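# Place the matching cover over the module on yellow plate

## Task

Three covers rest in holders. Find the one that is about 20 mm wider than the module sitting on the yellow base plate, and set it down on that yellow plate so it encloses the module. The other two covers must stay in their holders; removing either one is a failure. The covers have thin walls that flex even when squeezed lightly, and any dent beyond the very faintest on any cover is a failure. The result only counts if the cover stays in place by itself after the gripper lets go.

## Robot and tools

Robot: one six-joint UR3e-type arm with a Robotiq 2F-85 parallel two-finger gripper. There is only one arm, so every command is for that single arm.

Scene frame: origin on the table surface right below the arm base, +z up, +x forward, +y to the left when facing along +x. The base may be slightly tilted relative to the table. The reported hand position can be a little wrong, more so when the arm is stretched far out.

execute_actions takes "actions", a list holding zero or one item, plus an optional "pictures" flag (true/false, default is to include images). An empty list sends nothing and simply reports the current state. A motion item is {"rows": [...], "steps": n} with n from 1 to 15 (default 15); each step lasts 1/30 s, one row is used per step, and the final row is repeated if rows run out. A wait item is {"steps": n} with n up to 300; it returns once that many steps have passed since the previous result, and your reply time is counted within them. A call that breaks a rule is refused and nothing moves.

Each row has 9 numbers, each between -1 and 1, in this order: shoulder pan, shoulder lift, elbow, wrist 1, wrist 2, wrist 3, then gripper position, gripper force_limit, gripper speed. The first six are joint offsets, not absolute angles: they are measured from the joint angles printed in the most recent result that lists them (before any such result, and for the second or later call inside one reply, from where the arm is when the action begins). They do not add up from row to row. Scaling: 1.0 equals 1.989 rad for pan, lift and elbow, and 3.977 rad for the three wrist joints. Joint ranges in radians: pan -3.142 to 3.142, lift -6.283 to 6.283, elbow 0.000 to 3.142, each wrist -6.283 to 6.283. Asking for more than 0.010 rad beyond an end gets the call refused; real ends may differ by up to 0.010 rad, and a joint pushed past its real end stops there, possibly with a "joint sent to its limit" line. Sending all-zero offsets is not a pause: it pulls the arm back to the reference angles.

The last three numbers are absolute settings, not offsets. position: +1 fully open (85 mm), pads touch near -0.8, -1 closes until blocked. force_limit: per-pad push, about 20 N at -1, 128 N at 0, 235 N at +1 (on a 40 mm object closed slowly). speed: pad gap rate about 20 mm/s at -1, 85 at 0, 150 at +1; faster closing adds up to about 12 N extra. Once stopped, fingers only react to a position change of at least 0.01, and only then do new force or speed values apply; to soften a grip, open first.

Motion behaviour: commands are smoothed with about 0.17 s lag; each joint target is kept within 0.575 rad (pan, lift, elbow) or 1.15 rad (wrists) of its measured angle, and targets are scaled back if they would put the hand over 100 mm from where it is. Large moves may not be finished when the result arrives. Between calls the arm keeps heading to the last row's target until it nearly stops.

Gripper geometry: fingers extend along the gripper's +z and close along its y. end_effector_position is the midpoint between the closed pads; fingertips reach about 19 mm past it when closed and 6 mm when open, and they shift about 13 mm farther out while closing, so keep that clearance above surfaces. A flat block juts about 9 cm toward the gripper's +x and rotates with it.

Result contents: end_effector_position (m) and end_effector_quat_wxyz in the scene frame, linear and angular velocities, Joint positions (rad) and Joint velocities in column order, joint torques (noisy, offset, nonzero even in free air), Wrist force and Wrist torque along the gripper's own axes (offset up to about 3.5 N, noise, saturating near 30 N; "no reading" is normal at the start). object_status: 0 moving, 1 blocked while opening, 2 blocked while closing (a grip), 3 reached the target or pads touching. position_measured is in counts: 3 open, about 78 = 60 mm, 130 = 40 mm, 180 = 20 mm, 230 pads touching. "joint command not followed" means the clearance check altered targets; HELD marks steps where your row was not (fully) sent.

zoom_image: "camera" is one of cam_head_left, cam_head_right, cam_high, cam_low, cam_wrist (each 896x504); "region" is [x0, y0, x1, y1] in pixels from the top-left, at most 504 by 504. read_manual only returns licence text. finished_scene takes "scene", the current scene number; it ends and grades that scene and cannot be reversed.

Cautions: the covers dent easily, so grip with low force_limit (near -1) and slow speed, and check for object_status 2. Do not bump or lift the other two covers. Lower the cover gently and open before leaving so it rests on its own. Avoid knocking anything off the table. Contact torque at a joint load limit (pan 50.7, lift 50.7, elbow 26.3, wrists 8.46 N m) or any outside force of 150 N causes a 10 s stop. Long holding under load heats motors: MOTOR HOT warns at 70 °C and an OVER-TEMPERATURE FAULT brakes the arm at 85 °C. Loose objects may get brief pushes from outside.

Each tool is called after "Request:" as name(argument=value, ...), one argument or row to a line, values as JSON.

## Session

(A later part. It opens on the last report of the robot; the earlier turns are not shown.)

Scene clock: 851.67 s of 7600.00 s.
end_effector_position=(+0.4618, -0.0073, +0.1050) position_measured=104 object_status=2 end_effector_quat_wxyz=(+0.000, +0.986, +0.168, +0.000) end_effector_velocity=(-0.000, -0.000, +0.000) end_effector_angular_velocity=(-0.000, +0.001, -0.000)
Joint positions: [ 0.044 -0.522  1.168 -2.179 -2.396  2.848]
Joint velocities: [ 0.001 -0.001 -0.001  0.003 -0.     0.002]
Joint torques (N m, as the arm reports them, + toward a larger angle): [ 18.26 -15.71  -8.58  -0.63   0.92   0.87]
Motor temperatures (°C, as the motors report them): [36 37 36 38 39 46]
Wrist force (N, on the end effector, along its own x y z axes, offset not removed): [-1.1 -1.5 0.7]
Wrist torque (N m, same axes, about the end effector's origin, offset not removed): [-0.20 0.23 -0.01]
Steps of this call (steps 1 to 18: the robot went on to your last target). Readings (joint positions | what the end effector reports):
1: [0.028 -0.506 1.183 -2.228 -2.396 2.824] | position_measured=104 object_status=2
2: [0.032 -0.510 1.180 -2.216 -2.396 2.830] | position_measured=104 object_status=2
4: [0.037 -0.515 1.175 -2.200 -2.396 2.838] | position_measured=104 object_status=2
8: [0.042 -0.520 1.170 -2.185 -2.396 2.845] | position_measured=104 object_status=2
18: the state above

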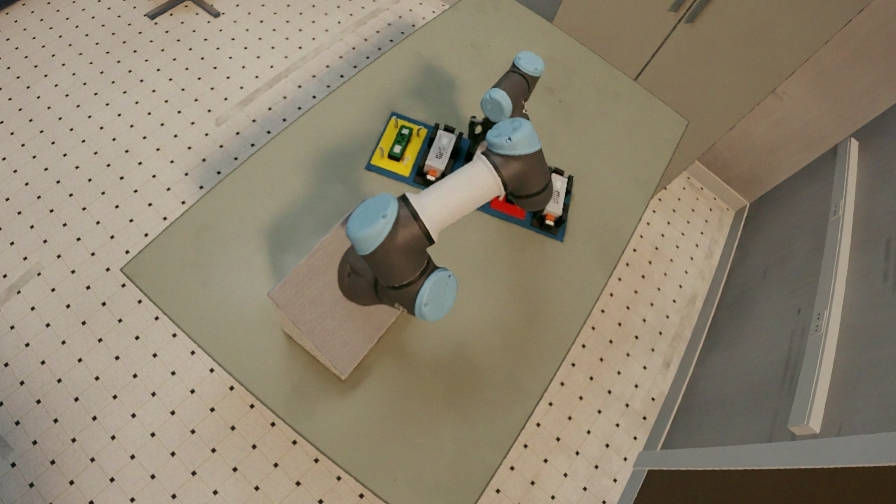

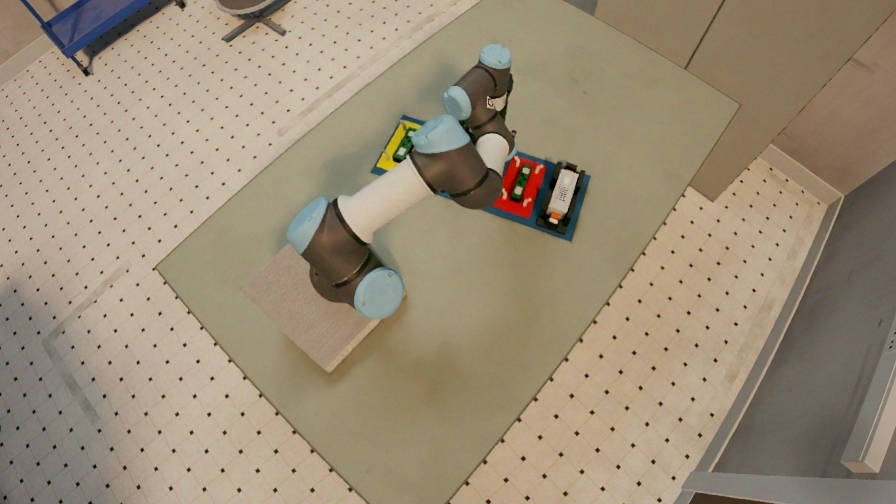

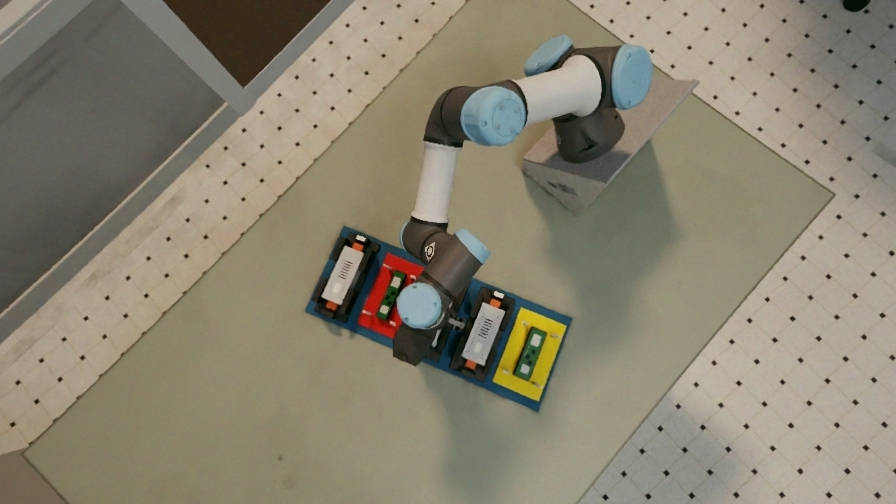

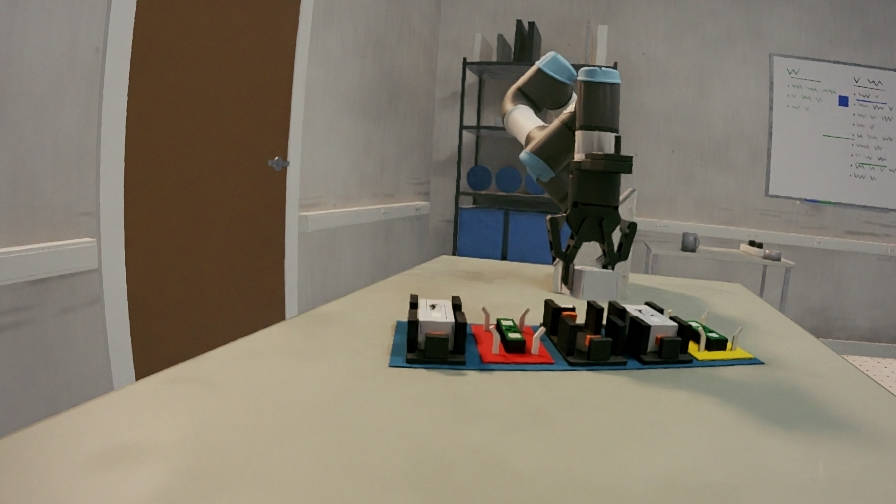

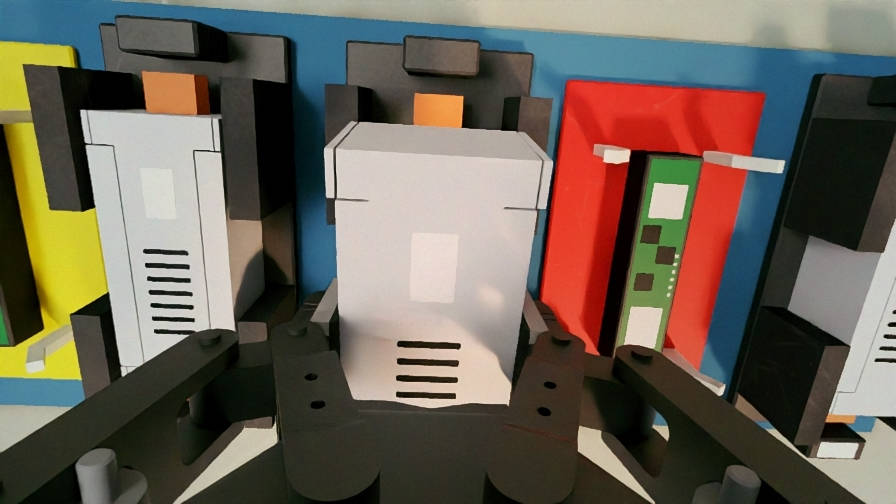

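Request:
execute_actions(
  actions=[
    {"rows": [[0.0045,0.008,-0.0076,0.0033,0.0006,0.004,-1,-0.9,-1],[0.012,0.0213,-0.0203,0.0087,0.0016,0.0106,-1,-0.9,-1],[0.0226,0.0398,-0.038,0.0163,0.0029,0.0199,-1,-0.9,-1],[0.0346,0.0611,-0.0582,0.025,0.0045,0.0305,-1,-0.9,-1],[0.0467,0.0824,-0.0785,0.0337,0.0061,0.0411,-1,-0.9,-1],[0.0587,0.1036,-0.0988,0.0424,0.0076,0.0517,-1,-0.9,-1],[0.0708,0.1249,-0.119,0.0511,0.0092,0.0623,-1,-0.9,-1],[0.0828,0.1461,-0.1393,0.0597,0.0108,0.0729,-1,-0.9,-1],[0.0948,0.1674,-0.1595,0.0684,0.0124,0.0835,-1,-0.9,-1],[0.1069,0.1886,-0.1798,0.0771,0.0139,0.0941,-1,-0.9,-1],[0.1189,0.2099,-0.2001,0.0858,0.0155,0.1047,-1,-0.9,-1],[0.131,0.2311,-0.2203,0.0945,0.0171,0.1153,-1,-0.9,-1],[0.14,0.2471,-0.2355,0.101,0.0182,0.1232,-1,-0.9,-1],[0.146,0.2577,-0.2456,0.1054,0.019,0.1285,-1,-0.9,-1],[0.15065,0.26566,-0.25324,0.1087,0.01961,0.13258,-1,-0.9,-1]], "steps": 15},
  ],
  pictures=false,
)

Request:
execute_actions(
  actions=[
    {"steps": 25},
  ],
)

Scene clock: 947.97 s of 7600.00 s.
end_effector_position=(+0.4201, +0.1470, +0.1011) position_measured=104 object_status=2 end_effector_quat_wxyz=(-0.003, +0.985, +0.170, -0.040) end_effector_velocity=(-0.197, +0.381, -0.035) end_effector_angular_velocity=(-0.172, +0.207, +0.005)
Joint positions: [ 0.264 -0.142  0.806 -1.861 -2.337  3.235]
Joint velocities: [ 0.59   1.07  -1.011  0.832  0.146  1.021]
Joint torques (N m, as the arm reports them, + toward a larger angle): [ 15.07 -14.89 -13.96  -0.35   0.66   1.62]
Motor temperatures (°C, as the motors report them): [37 37 36 38 39 46]
Wrist force (N, on the end effector, along its own x y z axes, offset not removed): [1.2 -2.8 0.6]
Wrist torque (N m, same axes, about the end effector's origin, offset not removed): [-0.26 -0.16 0.03]
Steps of this call (steps 1 to 15: the robot went on to your last target; steps 16 to 90: nothing new was sent; then 92.80 s passed at rest; steps 91 to 105: all 15 steps of this action). Readings (joint positions | what the end effector reports):
91: [0.045 -0.522 1.168 -2.179 -2.395 2.848] | position_measured=104 object_status=2
92: [0.046 -0.520 1.165 -2.176 -2.395 2.851] | position_measured=104 object_status=2
94: [0.057 -0.502 1.148 -2.160 -2.392 2.870] | position_measured=104 object_status=2
98: [0.114 -0.404 1.055 -2.076 -2.376 2.973] | position_measured=104 object_status=2
105: the state above

Scene clock: 948.80 s of 7600.00 s.
end_effector_position=(+0.3894, +0.1962, +0.0949) position_measured=104 object_status=2 end_effector_quat_wxyz=(+0.010, +0.984, +0.168, -0.056) end_effector_velocity=(-0.001, +0.000, -0.000) end_effector_angular_velocity=(-0.001, +0.001, -0.001)
Joint positions: [ 0.344  0.006  0.665 -1.747 -2.318  3.375]
Joint velocities: [ 0.001  0.001 -0.001  0.002  0.     0.004]
Joint torques (N m, as the arm reports them, + toward a larger angle): [ 17.07 -14.58  -9.73  -0.44   0.96   0.91]
Motor temperatures (°C, as the motors report them): [37 37 36 38 39 46]
Wrist force (N, on the end effector, along its own x y z axes, offset not removed): [-0.3 -1.0 1.7]
Wrist torque (N m, same axes, about the end effector's origin, offset not removed): [-0.07 0.15 0.03]
Steps of this call (steps 1 to 25: the robot went on to your last target). Readings (joint positions | what the end effector reports):
1: [0.282 -0.108 0.773 -1.835 -2.333 3.267] | position_measured=104 object_status=2
2: [0.297 -0.080 0.747 -1.813 -2.329 3.293] | position_measured=104 object_status=2
4: [0.317 -0.043 0.711 -1.784 -2.324 3.329] | position_measured=104 object_status=2
8: [0.335 -0.009 0.679 -1.759 -2.320 3.361] | position_measured=104 object_status=2
25: the state above

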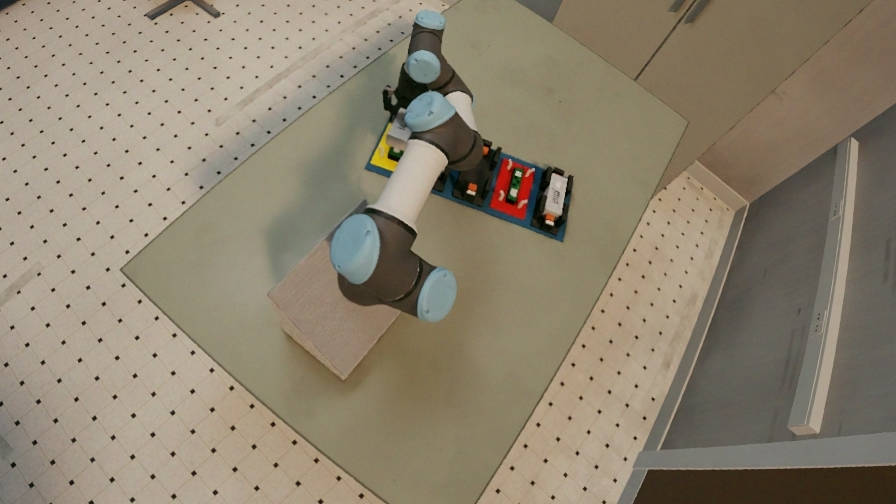

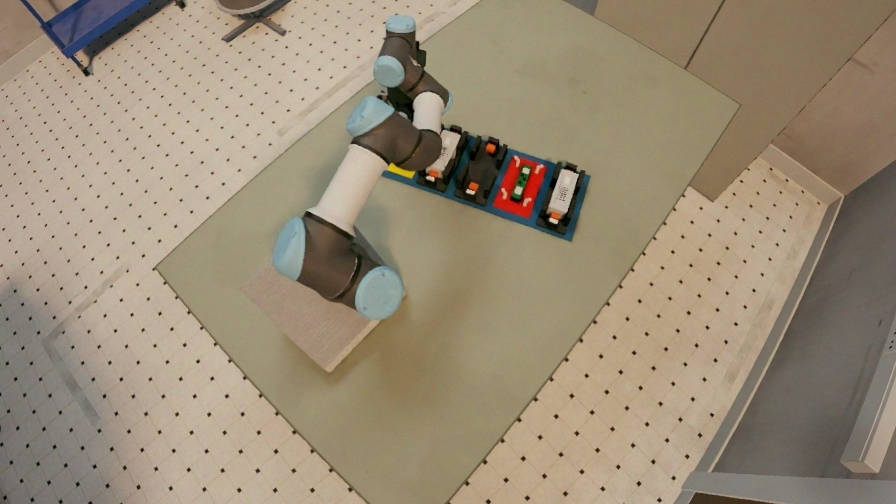

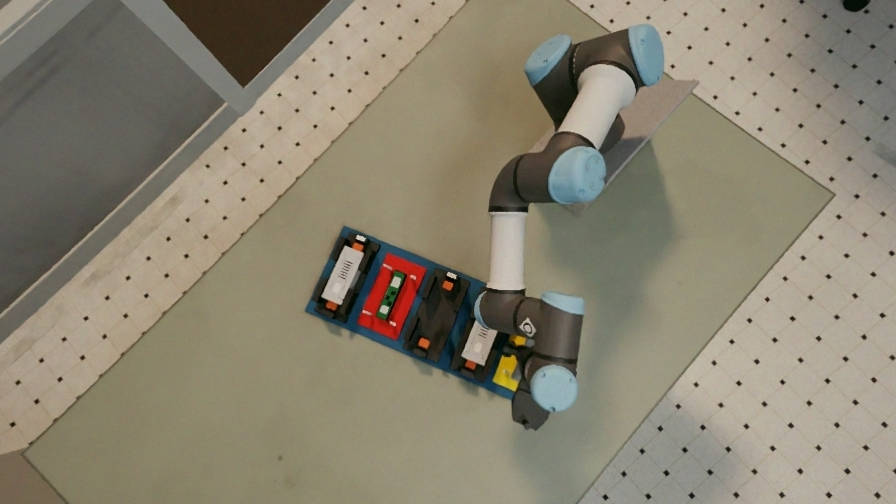

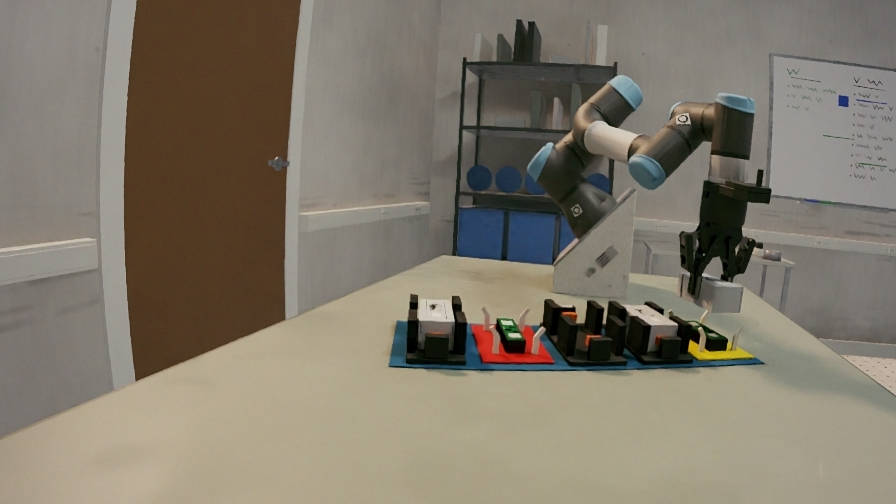

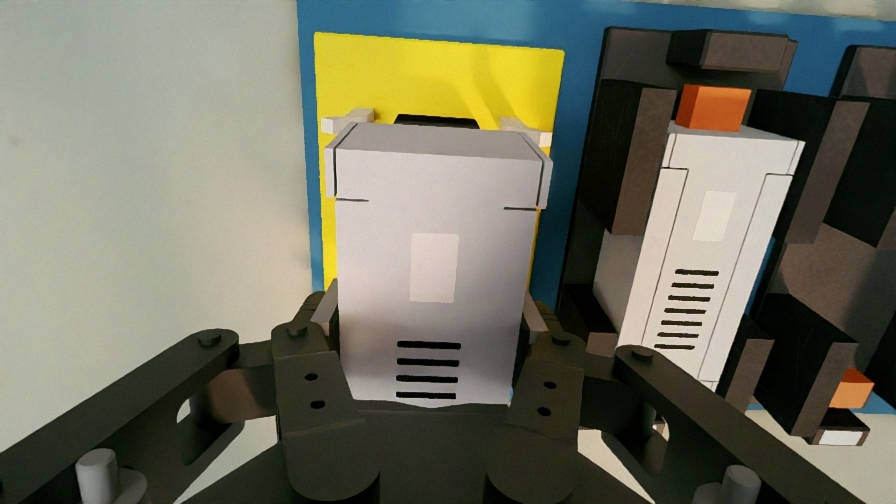

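Request:
execute_actions(
  actions=[],
)

Scene clock: 979.93 s of 7600.00 s.
end_effector_position=(+0.3894, +0.1963, +0.0948) position_measured=104 object_status=2 end_effector_quat_wxyz=(+0.010, +0.984, +0.168, -0.056) end_effector_velocity=(+0.000, -0.000, +0.000) end_effector_angular_velocity=(+0.000, -0.000, -0.001)
Joint positions: [ 0.344  0.006  0.665 -1.747 -2.318  3.375]
Joint velocities: [-0.    -0.     0.    -0.001  0.     0.   ]
Joint torques (N m, as the arm reports them, + toward a larger angle): [ 17.2  -14.72  -9.59  -0.48   0.96   0.91]
Motor temperatures (°C, as the motors report them): [37 37 36 38 39 46]
Wrist force (N, on the end effector, along its own x y z axes, offset not removed): [0.1 -0.6 1.0]
Wrist torque (N m, same axes, about the end effector's origin, offset not removed): [-0.04 0.05 0.01]
Steps of this call (steps 1 to 15: the robot went on to your last target; steps 16 to 90: nothing new was sent; then 28.13 s passed at rest). Readings (joint positions | what the end effector reports):
1: [0.344 0.006 0.665 -1.747 -2.318 3.375] | position_measured=104 object_status=2
2: [0.344 0.006 0.665 -1.747 -2.318 3.375] | position_measured=104 object_status=2
4: [0.344 0.006 0.665 -1.747 -2.318 3.375] | position_measured=104 object_status=2
8: [0.344 0.006 0.665 -1.747 -2.318 3.375] | position_measured=104 object_status=2
90: the state above
The arm was judged still, so your last target was given up. Only a new action makes it travel on or press farther. Fingers that are still opening or closing keep moving.

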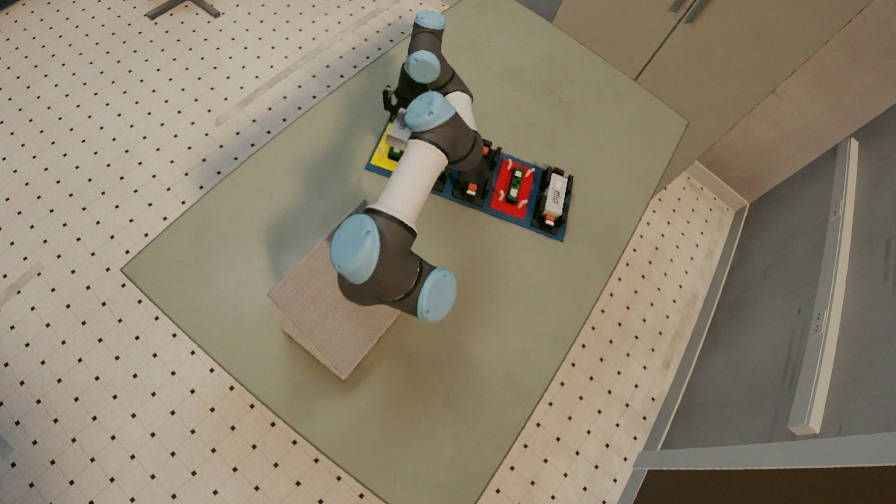

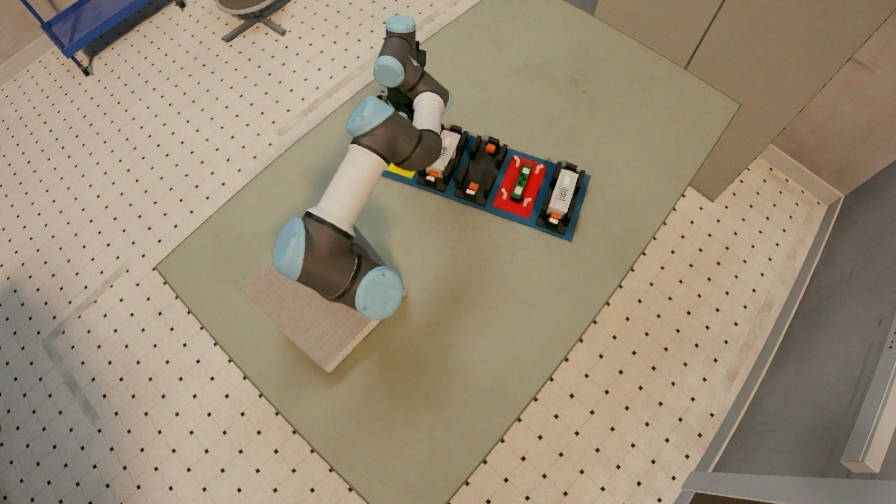

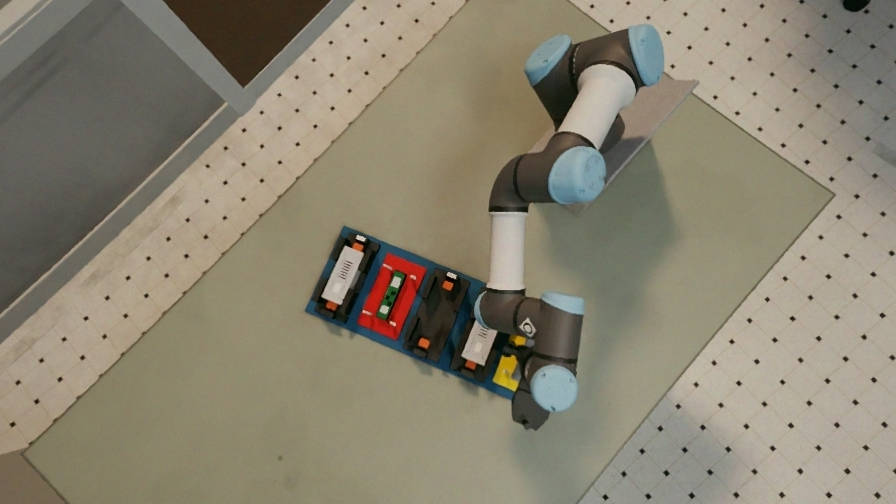

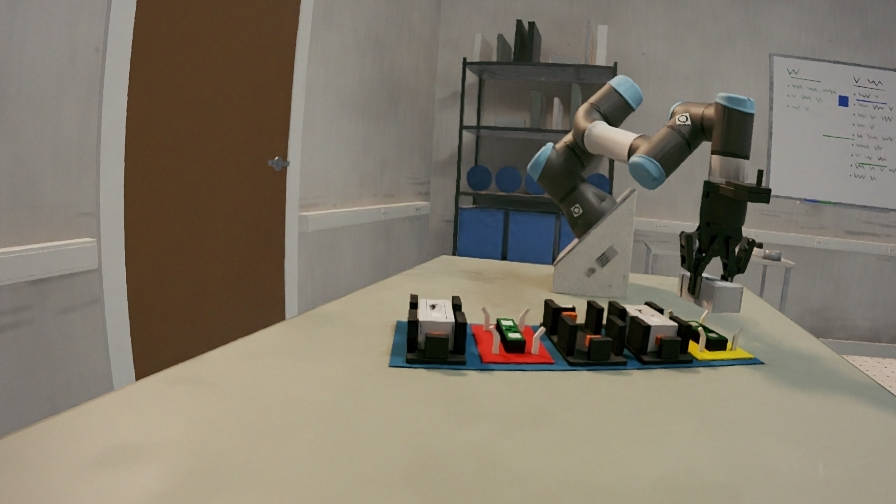

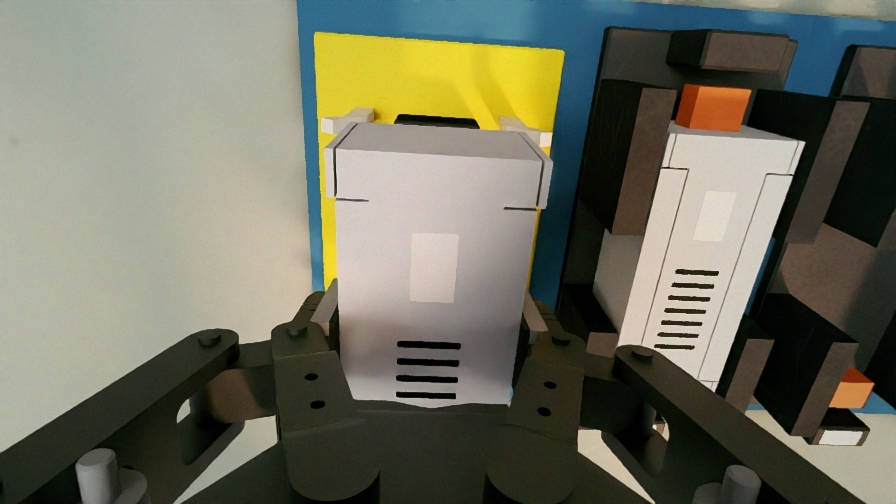

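Request:
execute_actions(
  actions=[
    {"rows": [[-0.0009,0.0006,0.0015,-0.0014,-0.0002,-0.0006,-1,-0.9,-1],[-0.0022,0.0014,0.0036,-0.0034,-0.0005,-0.0013,-1,-0.9,-1],[-0.0037,0.0024,0.0059,-0.0057,-0.0008,-0.0022,-1,-0.9,-1],[-0.0051,0.0034,0.0083,-0.008,-0.0012,-0.0031,-1,-0.9,-1],[-0.0066,0.0043,0.0107,-0.0103,-0.0015,-0.004,-1,-0.9,-1],[-0.008,0.0053,0.0131,-0.0126,-0.0019,-0.0049,-1,-0.9,-1],[-0.0095,0.0063,0.0154,-0.0148,-0.0022,-0.0058,-1,-0.9,-1],[-0.011,0.0072,0.0178,-0.0171,-0.0025,-0.0067,-1,-0.9,-1],[-0.0124,0.0082,0.0202,-0.0194,-0.0029,-0.0076,-1,-0.9,-1],[-0.0139,0.0092,0.0226,-0.0217,-0.0032,-0.0085,-1,-0.9,-1],[-0.0154,0.0101,0.0249,-0.024,-0.0035,-0.0094,-1,-0.9,-1],[-0.0165,0.0109,0.0267,-0.0257,-0.0038,-0.01,-1,-0.9,-1],[-0.0174,0.0115,0.0282,-0.0271,-0.004,-0.0106,-1,-0.9,-1],[-0.018,0.0119,0.0292,-0.028,-0.0041,-0.011,-1,-0.9,-1],[-0.01828,0.01208,0.0296,-0.02853,-0.00422,-0.01114,-1,-0.9,-1]]},
  ],
  pictures=false,
)

Request:
execute_actions(
  actions=[
    {"steps": 20},
  ],
)

Scene clock: 1031.27 s of 7600.00 s.
end_effector_position=(+0.3896, +0.1964, +0.0753) position_measured=104 object_status=2 end_effector_quat_wxyz=(+0.010, +0.984, +0.168, -0.056) end_effector_velocity=(-0.001, -0.000, -0.042) end_effector_angular_velocity=(-0.000, +0.001, -0.001)
Joint positions: [ 0.316  0.025  0.71  -1.835 -2.331  3.341]
Joint velocities: [-0.061  0.04   0.1   -0.191 -0.028 -0.074]
Joint torques (N m, as the arm reports them, + toward a larger angle): [ 12.25 -14.89  -5.3   -1.79  -0.95  -0.87]
Motor temperatures (°C, as the motors report them): [37 37 36 38 39 46]
Wrist force (N, on the end effector, along its own x y z axes, offset not removed): [-1.0 -1.3 1.7]
Wrist torque (N m, same axes, about the end effector's origin, offset not removed): [-0.18 0.18 0.02]
Steps of this call (steps 1 to 90: nothing new was sent; then 47.83 s passed at rest; steps 91 to 105: all 15 steps of this action). Readings (joint positions | what the end effector reports):
91: [0.344 0.006 0.665 -1.747 -2.318 3.375] | position_measured=104 object_status=2
92: [0.344 0.006 0.665 -1.748 -2.318 3.375] | position_measured=104 object_status=2
94: [0.342 0.008 0.668 -1.754 -2.318 3.373] | position_measured=104 object_status=2
98: [0.334 0.013 0.681 -1.779 -2.322 3.363] | position_measured=104 object_status=2
105: the state above

Scene clock: 1031.93 s of 7600.00 s.
end_effector_position=(+0.3895, +0.1962, +0.0699) position_measured=104 object_status=2 end_effector_quat_wxyz=(+0.010, +0.984, +0.168, -0.055) end_effector_velocity=(+0.000, -0.000, -0.000) end_effector_angular_velocity=(+0.000, -0.000, -0.000)
Joint positions: [ 0.308  0.03   0.723 -1.86  -2.334  3.331]
Joint velocities: [-0.001  0.     0.    -0.002 -0.    -0.002]
Joint torques (N m, as the arm reports them, + toward a larger angle): [ 11.64 -14.16  -5.14  -1.84  -0.98  -0.83]
Motor temperatures (°C, as the motors report them): [37 37 36 38 39 46]
Wrist force (N, on the end effector, along its own x y z axes, offset not removed): [-1.1 -0.4 1.6]
Wrist torque (N m, same axes, about the end effector's origin, offset not removed): [0.01 0.24 0.02]
Steps of this call (steps 1 to 20: the robot went on to your last target). Readings (joint positions | what the end effector reports):
1: [0.314 0.026 0.714 -1.841 -2.331 3.339] | position_measured=104 object_status=2
2: [0.312 0.027 0.716 -1.846 -2.332 3.337] | position_measured=104 object_status=2
4: [0.310 0.029 0.719 -1.852 -2.333 3.334] | position_measured=104 object_status=2
8: [0.308 0.030 0.722 -1.858 -2.334 3.332] | position_measured=104 object_status=2
20: the state above

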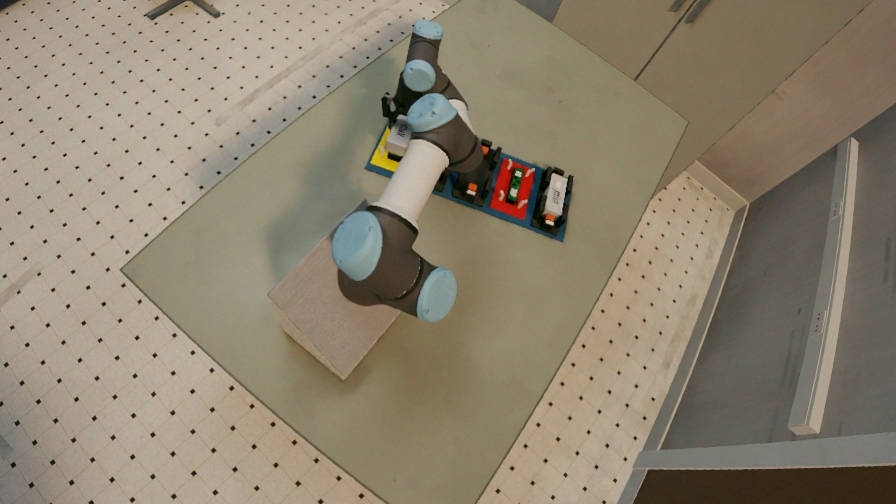

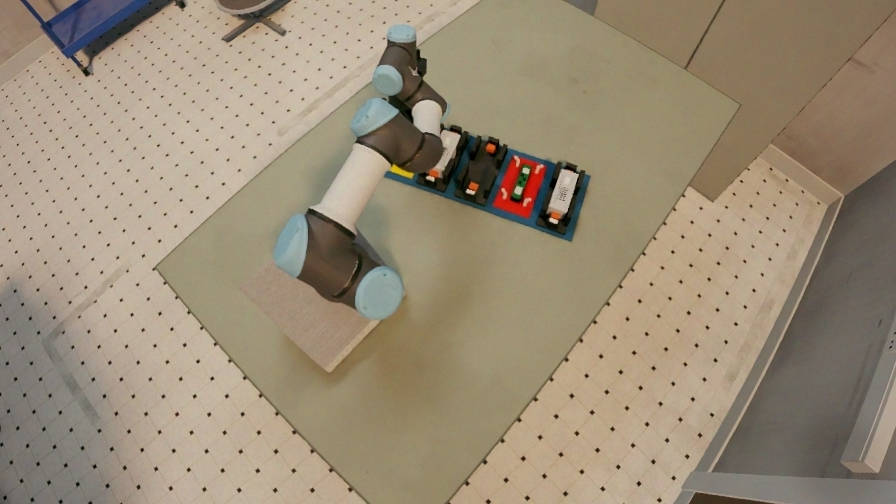

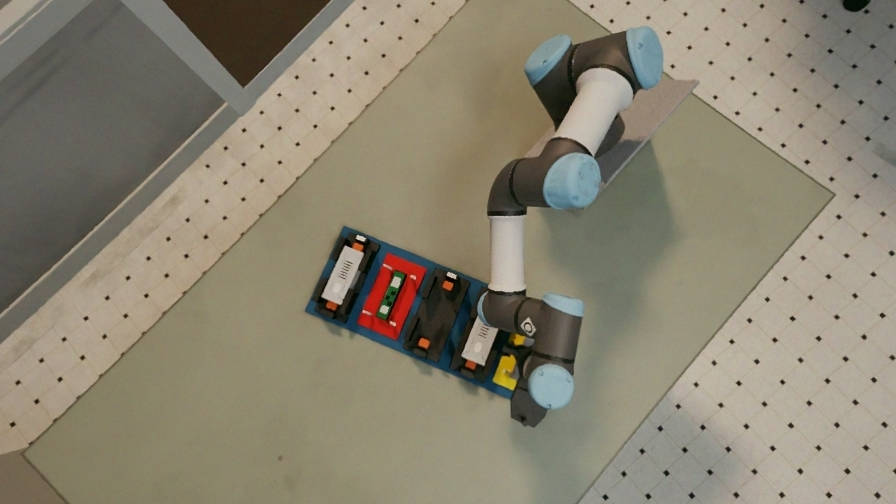

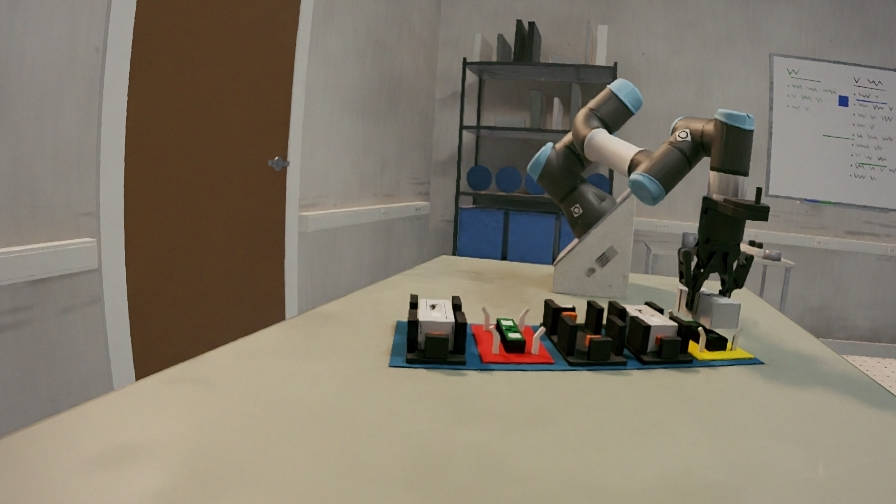

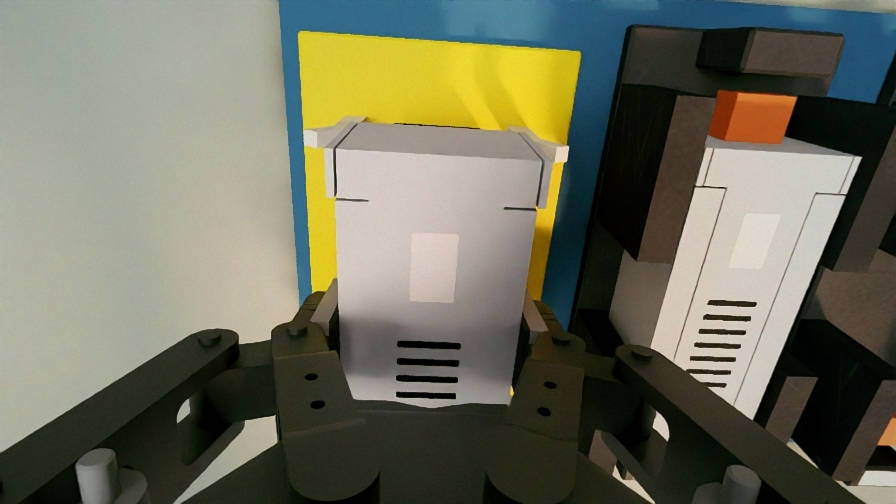

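Request:
zoom_image(
  camera="cam_wrist",
  region=[280, 20, 600, 240],
)

Request:
zoom_image(
  camera="cam_low",
  region=[600, 250, 800, 380],
)

Request:
zoom_image(
  camera="cam_head_left",
  region=[340, 70, 480, 200],
)

Region (280, 20, 600, 240) of cam_wrist's 896x504 image, scaled by 1.575, with more detail than that image has; it fills the top 346 rows of this view, and the rest is white.

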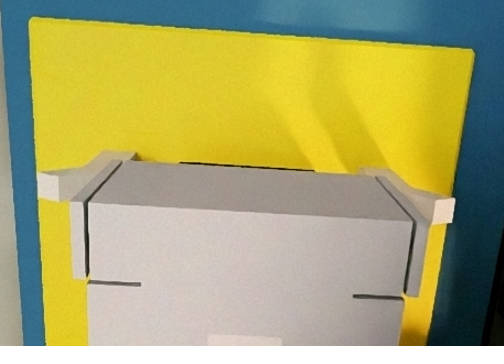

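Region (600, 250, 800, 380) of cam_low's 896x504 image, scaled by 2.520, with more detail than that image has; it fills the top 328 rows of this view, and the rest is white.

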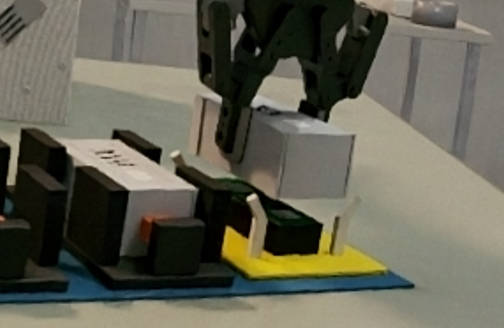

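Region (340, 70, 480, 200) of cam_head_left's 896x504 image, scaled by 3.600, with more detail than that image has; it fills the top 468 rows of this view, and the rest is white.

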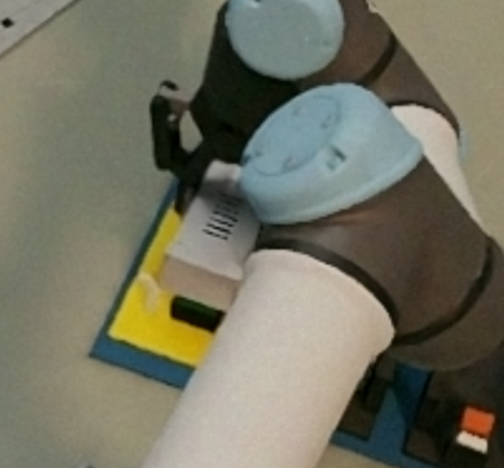

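Request:
execute_actions(
  actions=[
    {"rows": [[-0.00045,0.00038,0.00051,-0.00065,-0.0001,-0.00028,-1,-0.9,-1],[-0.0009,0.00076,0.00102,-0.0013,-0.0002,-0.00056,-1,-0.9,-1],[-0.00135,0.00114,0.00153,-0.00195,-0.0003,-0.00084,-1,-0.9,-1],[-0.0018,0.00152,0.00204,-0.0026,-0.0004,-0.00112,-1,-0.9,-1],[-0.00225,0.0019,0.00255,-0.00325,-0.0005,-0.0014,-1,-0.9,-1],[-0.0027,0.00228,0.00306,-0.0039,-0.0006,-0.00168,-1,-0.9,-1],[-0.00315,0.00266,0.00357,-0.00455,-0.0007,-0.00196,-1,-0.9,-1],[-0.0036,0.00304,0.00408,-0.0052,-0.0008,-0.00224,-1,-0.9,-1],[-0.00405,0.00342,0.00459,-0.00585,-0.0009,-0.00252,-1,-0.9,-1],[-0.0045,0.0038,0.0051,-0.0065,-0.001,-0.0028,-1,-0.9,-1],[-0.00495,0.00418,0.00561,-0.00715,-0.0011,-0.00308,-1,-0.9,-1],[-0.0054,0.00456,0.00612,-0.0078,-0.0012,-0.00336,-1,-0.9,-1],[-0.00585,0.00494,0.00663,-0.00845,-0.0013,-0.00364,-1,-0.9,-1],[-0.0063,0.00532,0.00714,-0.0091,-0.0014,-0.00392,-1,-0.9,-1],[-0.00673,0.0058,0.0077,-0.0097,-0.00149,-0.0042,-1,-0.9,-1]]},
  ],
  pictures=false,
)

Request:
execute_actions(
  actions=[
    {"steps": 15},
  ],
  pictures=false,
)

Request:
execute_actions(
  actions=[
    {"rows": [[-0.00045,0.00045,0.00041,-0.00063,-0.0001,-0.00028,-1,-0.9,-1],[-0.0009,0.0009,0.00082,-0.00125,-0.0002,-0.00057,-1,-0.9,-1],[-0.00136,0.00135,0.00123,-0.00188,-0.0003,-0.00085,-1,-0.9,-1],[-0.00181,0.0018,0.00164,-0.0025,-0.0004,-0.00114,-1,-0.9,-1],[-0.00227,0.00225,0.00205,-0.00313,-0.0005,-0.00142,-1,-0.9,-1],[-0.00272,0.0027,0.00246,-0.00375,-0.0006,-0.00171,-1,-0.9,-1],[-0.00317,0.00315,0.00287,-0.00438,-0.0007,-0.00199,-1,-0.9,-1],[-0.00363,0.0036,0.00328,-0.005,-0.0008,-0.00228,-1,-0.9,-1],[-0.00408,0.00405,0.00369,-0.00563,-0.0009,-0.00256,-1,-0.9,-1],[-0.00453,0.0045,0.0041,-0.00625,-0.00098,-0.00285,-1,-0.9,-1],[-0.00499,0.00495,0.00451,-0.00688,-0.00108,-0.00313,-1,-0.9,-1],[-0.00544,0.0054,0.00492,-0.0075,-0.00118,-0.00342,-1,-0.9,-1],[-0.00589,0.00585,0.00533,-0.00813,-0.00128,-0.0037,-1,-0.9,-1],[-0.00635,0.0063,0.00574,-0.00875,-0.00138,-0.00399,-1,-0.9,-1],[-0.0068,0.00673,0.00614,-0.00938,-0.00147,-0.00428,-1,-0.9,-1]]},
  ],
  pictures=false,
)

Request:
execute_actions(
  actions=[
    {"steps": 18},
  ],
)

Scene clock: 1107.00 s of 7600.00 s.
end_effector_position=(+0.3896, +0.1962, +0.0636) position_measured=104 object_status=2 end_effector_quat_wxyz=(+0.010, +0.984, +0.168, -0.055) end_effector_velocity=(+0.001, -0.001, -0.017) end_effector_angular_velocity=(+0.000, -0.001, -0.003)
Joint positions: [ 0.298  0.038  0.734 -1.887 -2.338  3.319]
Joint velocities: [-0.026  0.02   0.029 -0.074 -0.011 -0.031]
Joint torques (N m, as the arm reports them, + toward a larger angle): [ 11.36 -14.57  -4.65  -1.94  -0.92  -0.91]
Motor temperatures (°C, as the motors report them): [37 37 36 38 39 46]
Wrist force (N, on the end effector, along its own x y z axes, offset not removed): [0.3 -0.6 1.1]
Wrist torque (N m, same axes, about the end effector's origin, offset not removed): [-0.06 0.00 0.02]
Steps of this call (steps 1 to 15: the robot went on to your last target; steps 16 to 90: nothing new was sent; then 71.57 s passed at rest; steps 91 to 105: all 15 steps of this action). Readings (joint positions | what the end effector reports):
91: [0.308 0.030 0.723 -1.860 -2.334 3.331] | position_measured=104 object_status=2
92: [0.307 0.030 0.724 -1.861 -2.334 3.331] | position_measured=104 object_status=2
94: [0.307 0.031 0.724 -1.863 -2.335 3.330] | position_measured=104 object_status=2
98: [0.304 0.033 0.727 -1.870 -2.336 3.327] | position_measured=104 object_status=2
105: the state above

Scene clock: 1107.50 s of 7600.00 s.
end_effector_position=(+0.3895, +0.1962, +0.0610) position_measured=104 object_status=2 end_effector_quat_wxyz=(+0.010, +0.984, +0.168, -0.055) end_effector_velocity=(+0.000, -0.000, -0.000) end_effector_angular_velocity=(+0.000, -0.000, -0.003)
Joint positions: [ 0.294  0.042  0.739 -1.899 -2.34   3.314]
Joint velocities: [-0.001 -0.001  0.    -0.001 -0.     0.001]
Joint torques (N m, as the arm reports them, + toward a larger angle): [ 11.55 -14.26  -5.15  -1.86  -0.9   -0.84]
Motor temperatures (°C, as the motors report them): [37 37 36 38 39 46]
Wrist force (N, on the end effector, along its own x y z axes, offset not removed): [0.7 -2.0 2.1]
Wrist torque (N m, same axes, about the end effector's origin, offset not removed): [-0.30 -0.12 -0.01]
Steps of this call (steps 1 to 15: the robot went on to your last target). Readings (joint positions | what the end effector reports):
1: [0.297 0.039 0.735 -1.890 -2.339 3.318] | position_measured=104 object_status=2
2: [0.297 0.040 0.736 -1.892 -2.339 3.317] | position_measured=104 object_status=2
4: [0.296 0.041 0.737 -1.895 -2.340 3.316] | position_measured=104 object_status=2
8: [0.295 0.041 0.738 -1.898 -2.340 3.315] | position_measured=104 object_status=2
15: the state above

Scene clock: 1108.00 s of 7600.00 s.
end_effector_position=(+0.3895, +0.1962, +0.0546) position_measured=104 object_status=2 end_effector_quat_wxyz=(+0.010, +0.984, +0.168, -0.055) end_effector_velocity=(-0.001, +0.000, -0.018) end_effector_angular_velocity=(-0.001, +0.002, +0.001)
Joint positions: [ 0.285  0.051  0.747 -1.925 -2.344  3.302]
Joint velocities: [-0.026  0.027  0.024 -0.071 -0.011 -0.032]
Joint torques (N m, as the arm reports them, + toward a larger angle): [ 11.77 -13.92  -4.85  -1.88  -1.05  -0.92]
Motor temperatures (°C, as the motors report them): [37 37 36 38 39 46]
Wrist force (N, on the end effector, along its own x y z axes, offset not removed): [0.1 -0.4 1.9]
Wrist torque (N m, same axes, about the end effector's origin, offset not removed): [0.01 0.06 -0.02]
Steps of this call (steps 1 to 15: all 15 steps of this action). Readings (joint positions | what the end effector reports):
1: [0.294 0.042 0.739 -1.899 -2.340 3.314] | position_measured=104 object_status=2
2: [0.294 0.042 0.739 -1.899 -2.340 3.314] | position_measured=104 object_status=2
4: [0.293 0.043 0.739 -1.901 -2.341 3.313] | position_measured=104 object_status=2
8: [0.291 0.045 0.742 -1.909 -2.342 3.310] | position_measured=104 object_status=2
15: the state above

Scene clock: 1108.60 s of 7600.00 s.
end_effector_position=(+0.3895, +0.1962, +0.0520) position_measured=104 object_status=2 end_effector_quat_wxyz=(+0.010, +0.984, +0.168, -0.055) end_effector_velocity=(+0.000, -0.000, -0.000) end_effector_angular_velocity=(+0.000, -0.000, +0.001)
Joint positions: [ 0.281  0.055  0.751 -1.936 -2.346  3.297]
Joint velocities: [-0.001 -0.     0.    -0.001 -0.    -0.002]
Joint torques (N m, as the arm reports them, + toward a larger angle): [ 11.75 -13.95  -4.99  -1.82  -0.94  -0.84]
Motor temperatures (°C, as the motors report them): [37 37 36 38 39 46]
Wrist force (N, on the end effector, along its own x y z axes, offset not removed): [0.1 -0.4 1.3]
Wrist torque (N m, same axes, about the end effector's origin, offset not removed): [-0.05 0.03 -0.01]
Steps of this call (steps 1 to 18: the robot went on to your last target). Readings (joint positions | what the end effector reports):
1: [0.284 0.052 0.748 -1.927 -2.345 3.301] | position_measured=104 object_status=2
2: [0.283 0.053 0.749 -1.929 -2.345 3.300] | position_measured=104 object_status=2
4: [0.282 0.054 0.750 -1.932 -2.345 3.299] | position_measured=104 object_status=2
8: [0.281 0.055 0.750 -1.935 -2.346 3.298] | position_measured=104 object_status=2
18: the state above

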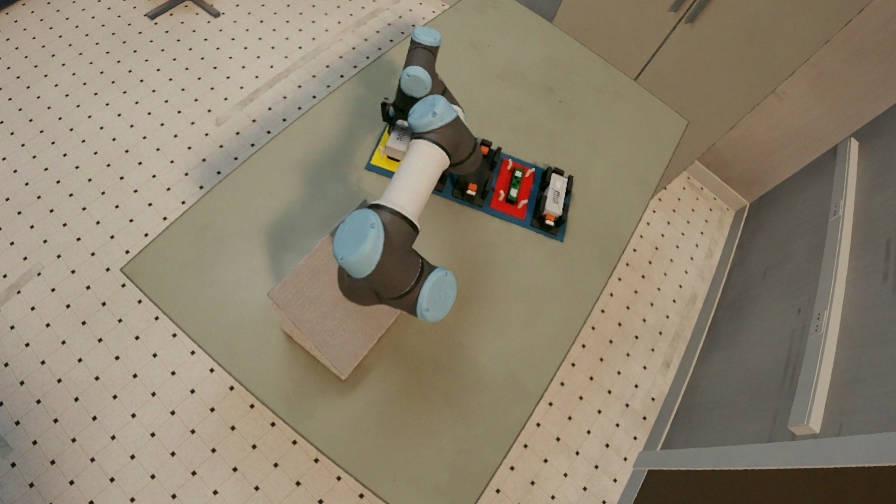

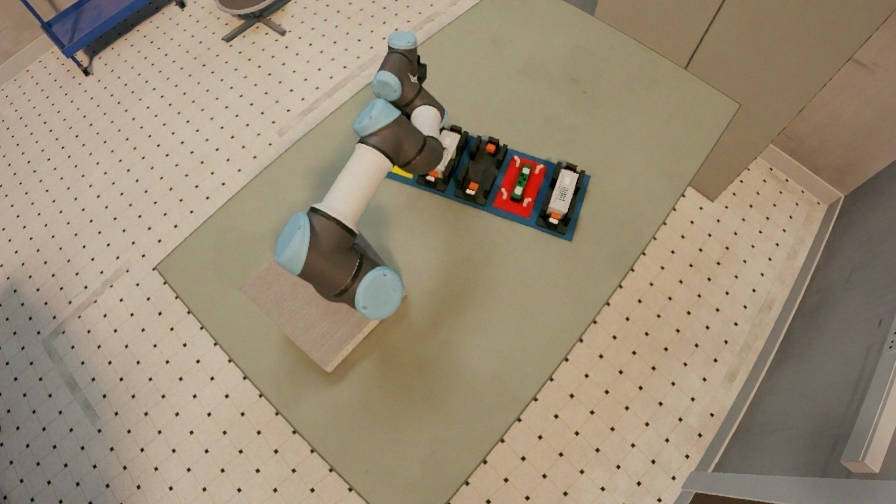

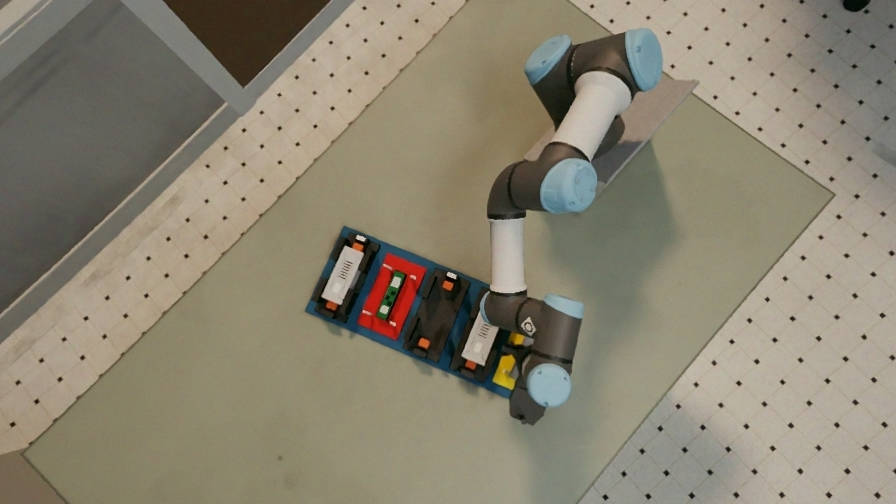

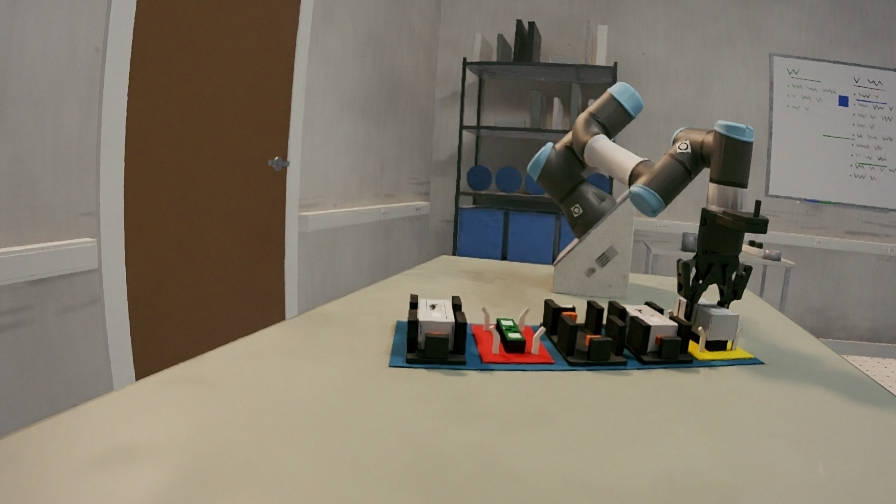

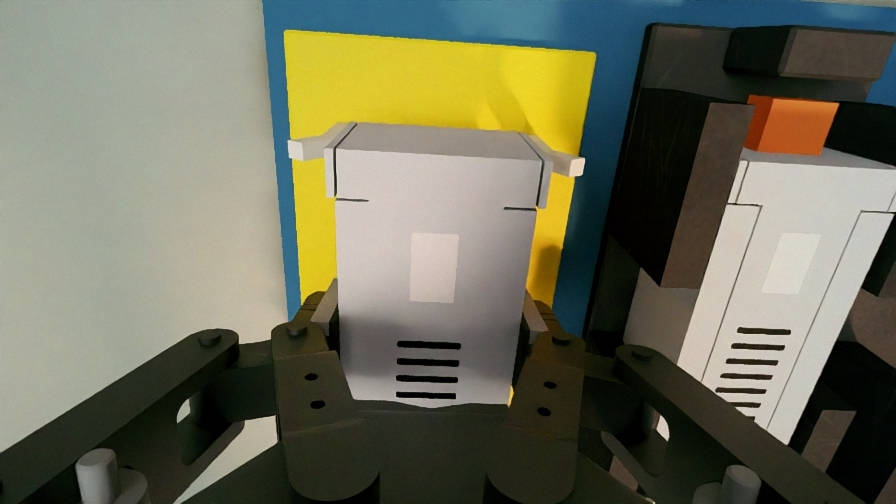

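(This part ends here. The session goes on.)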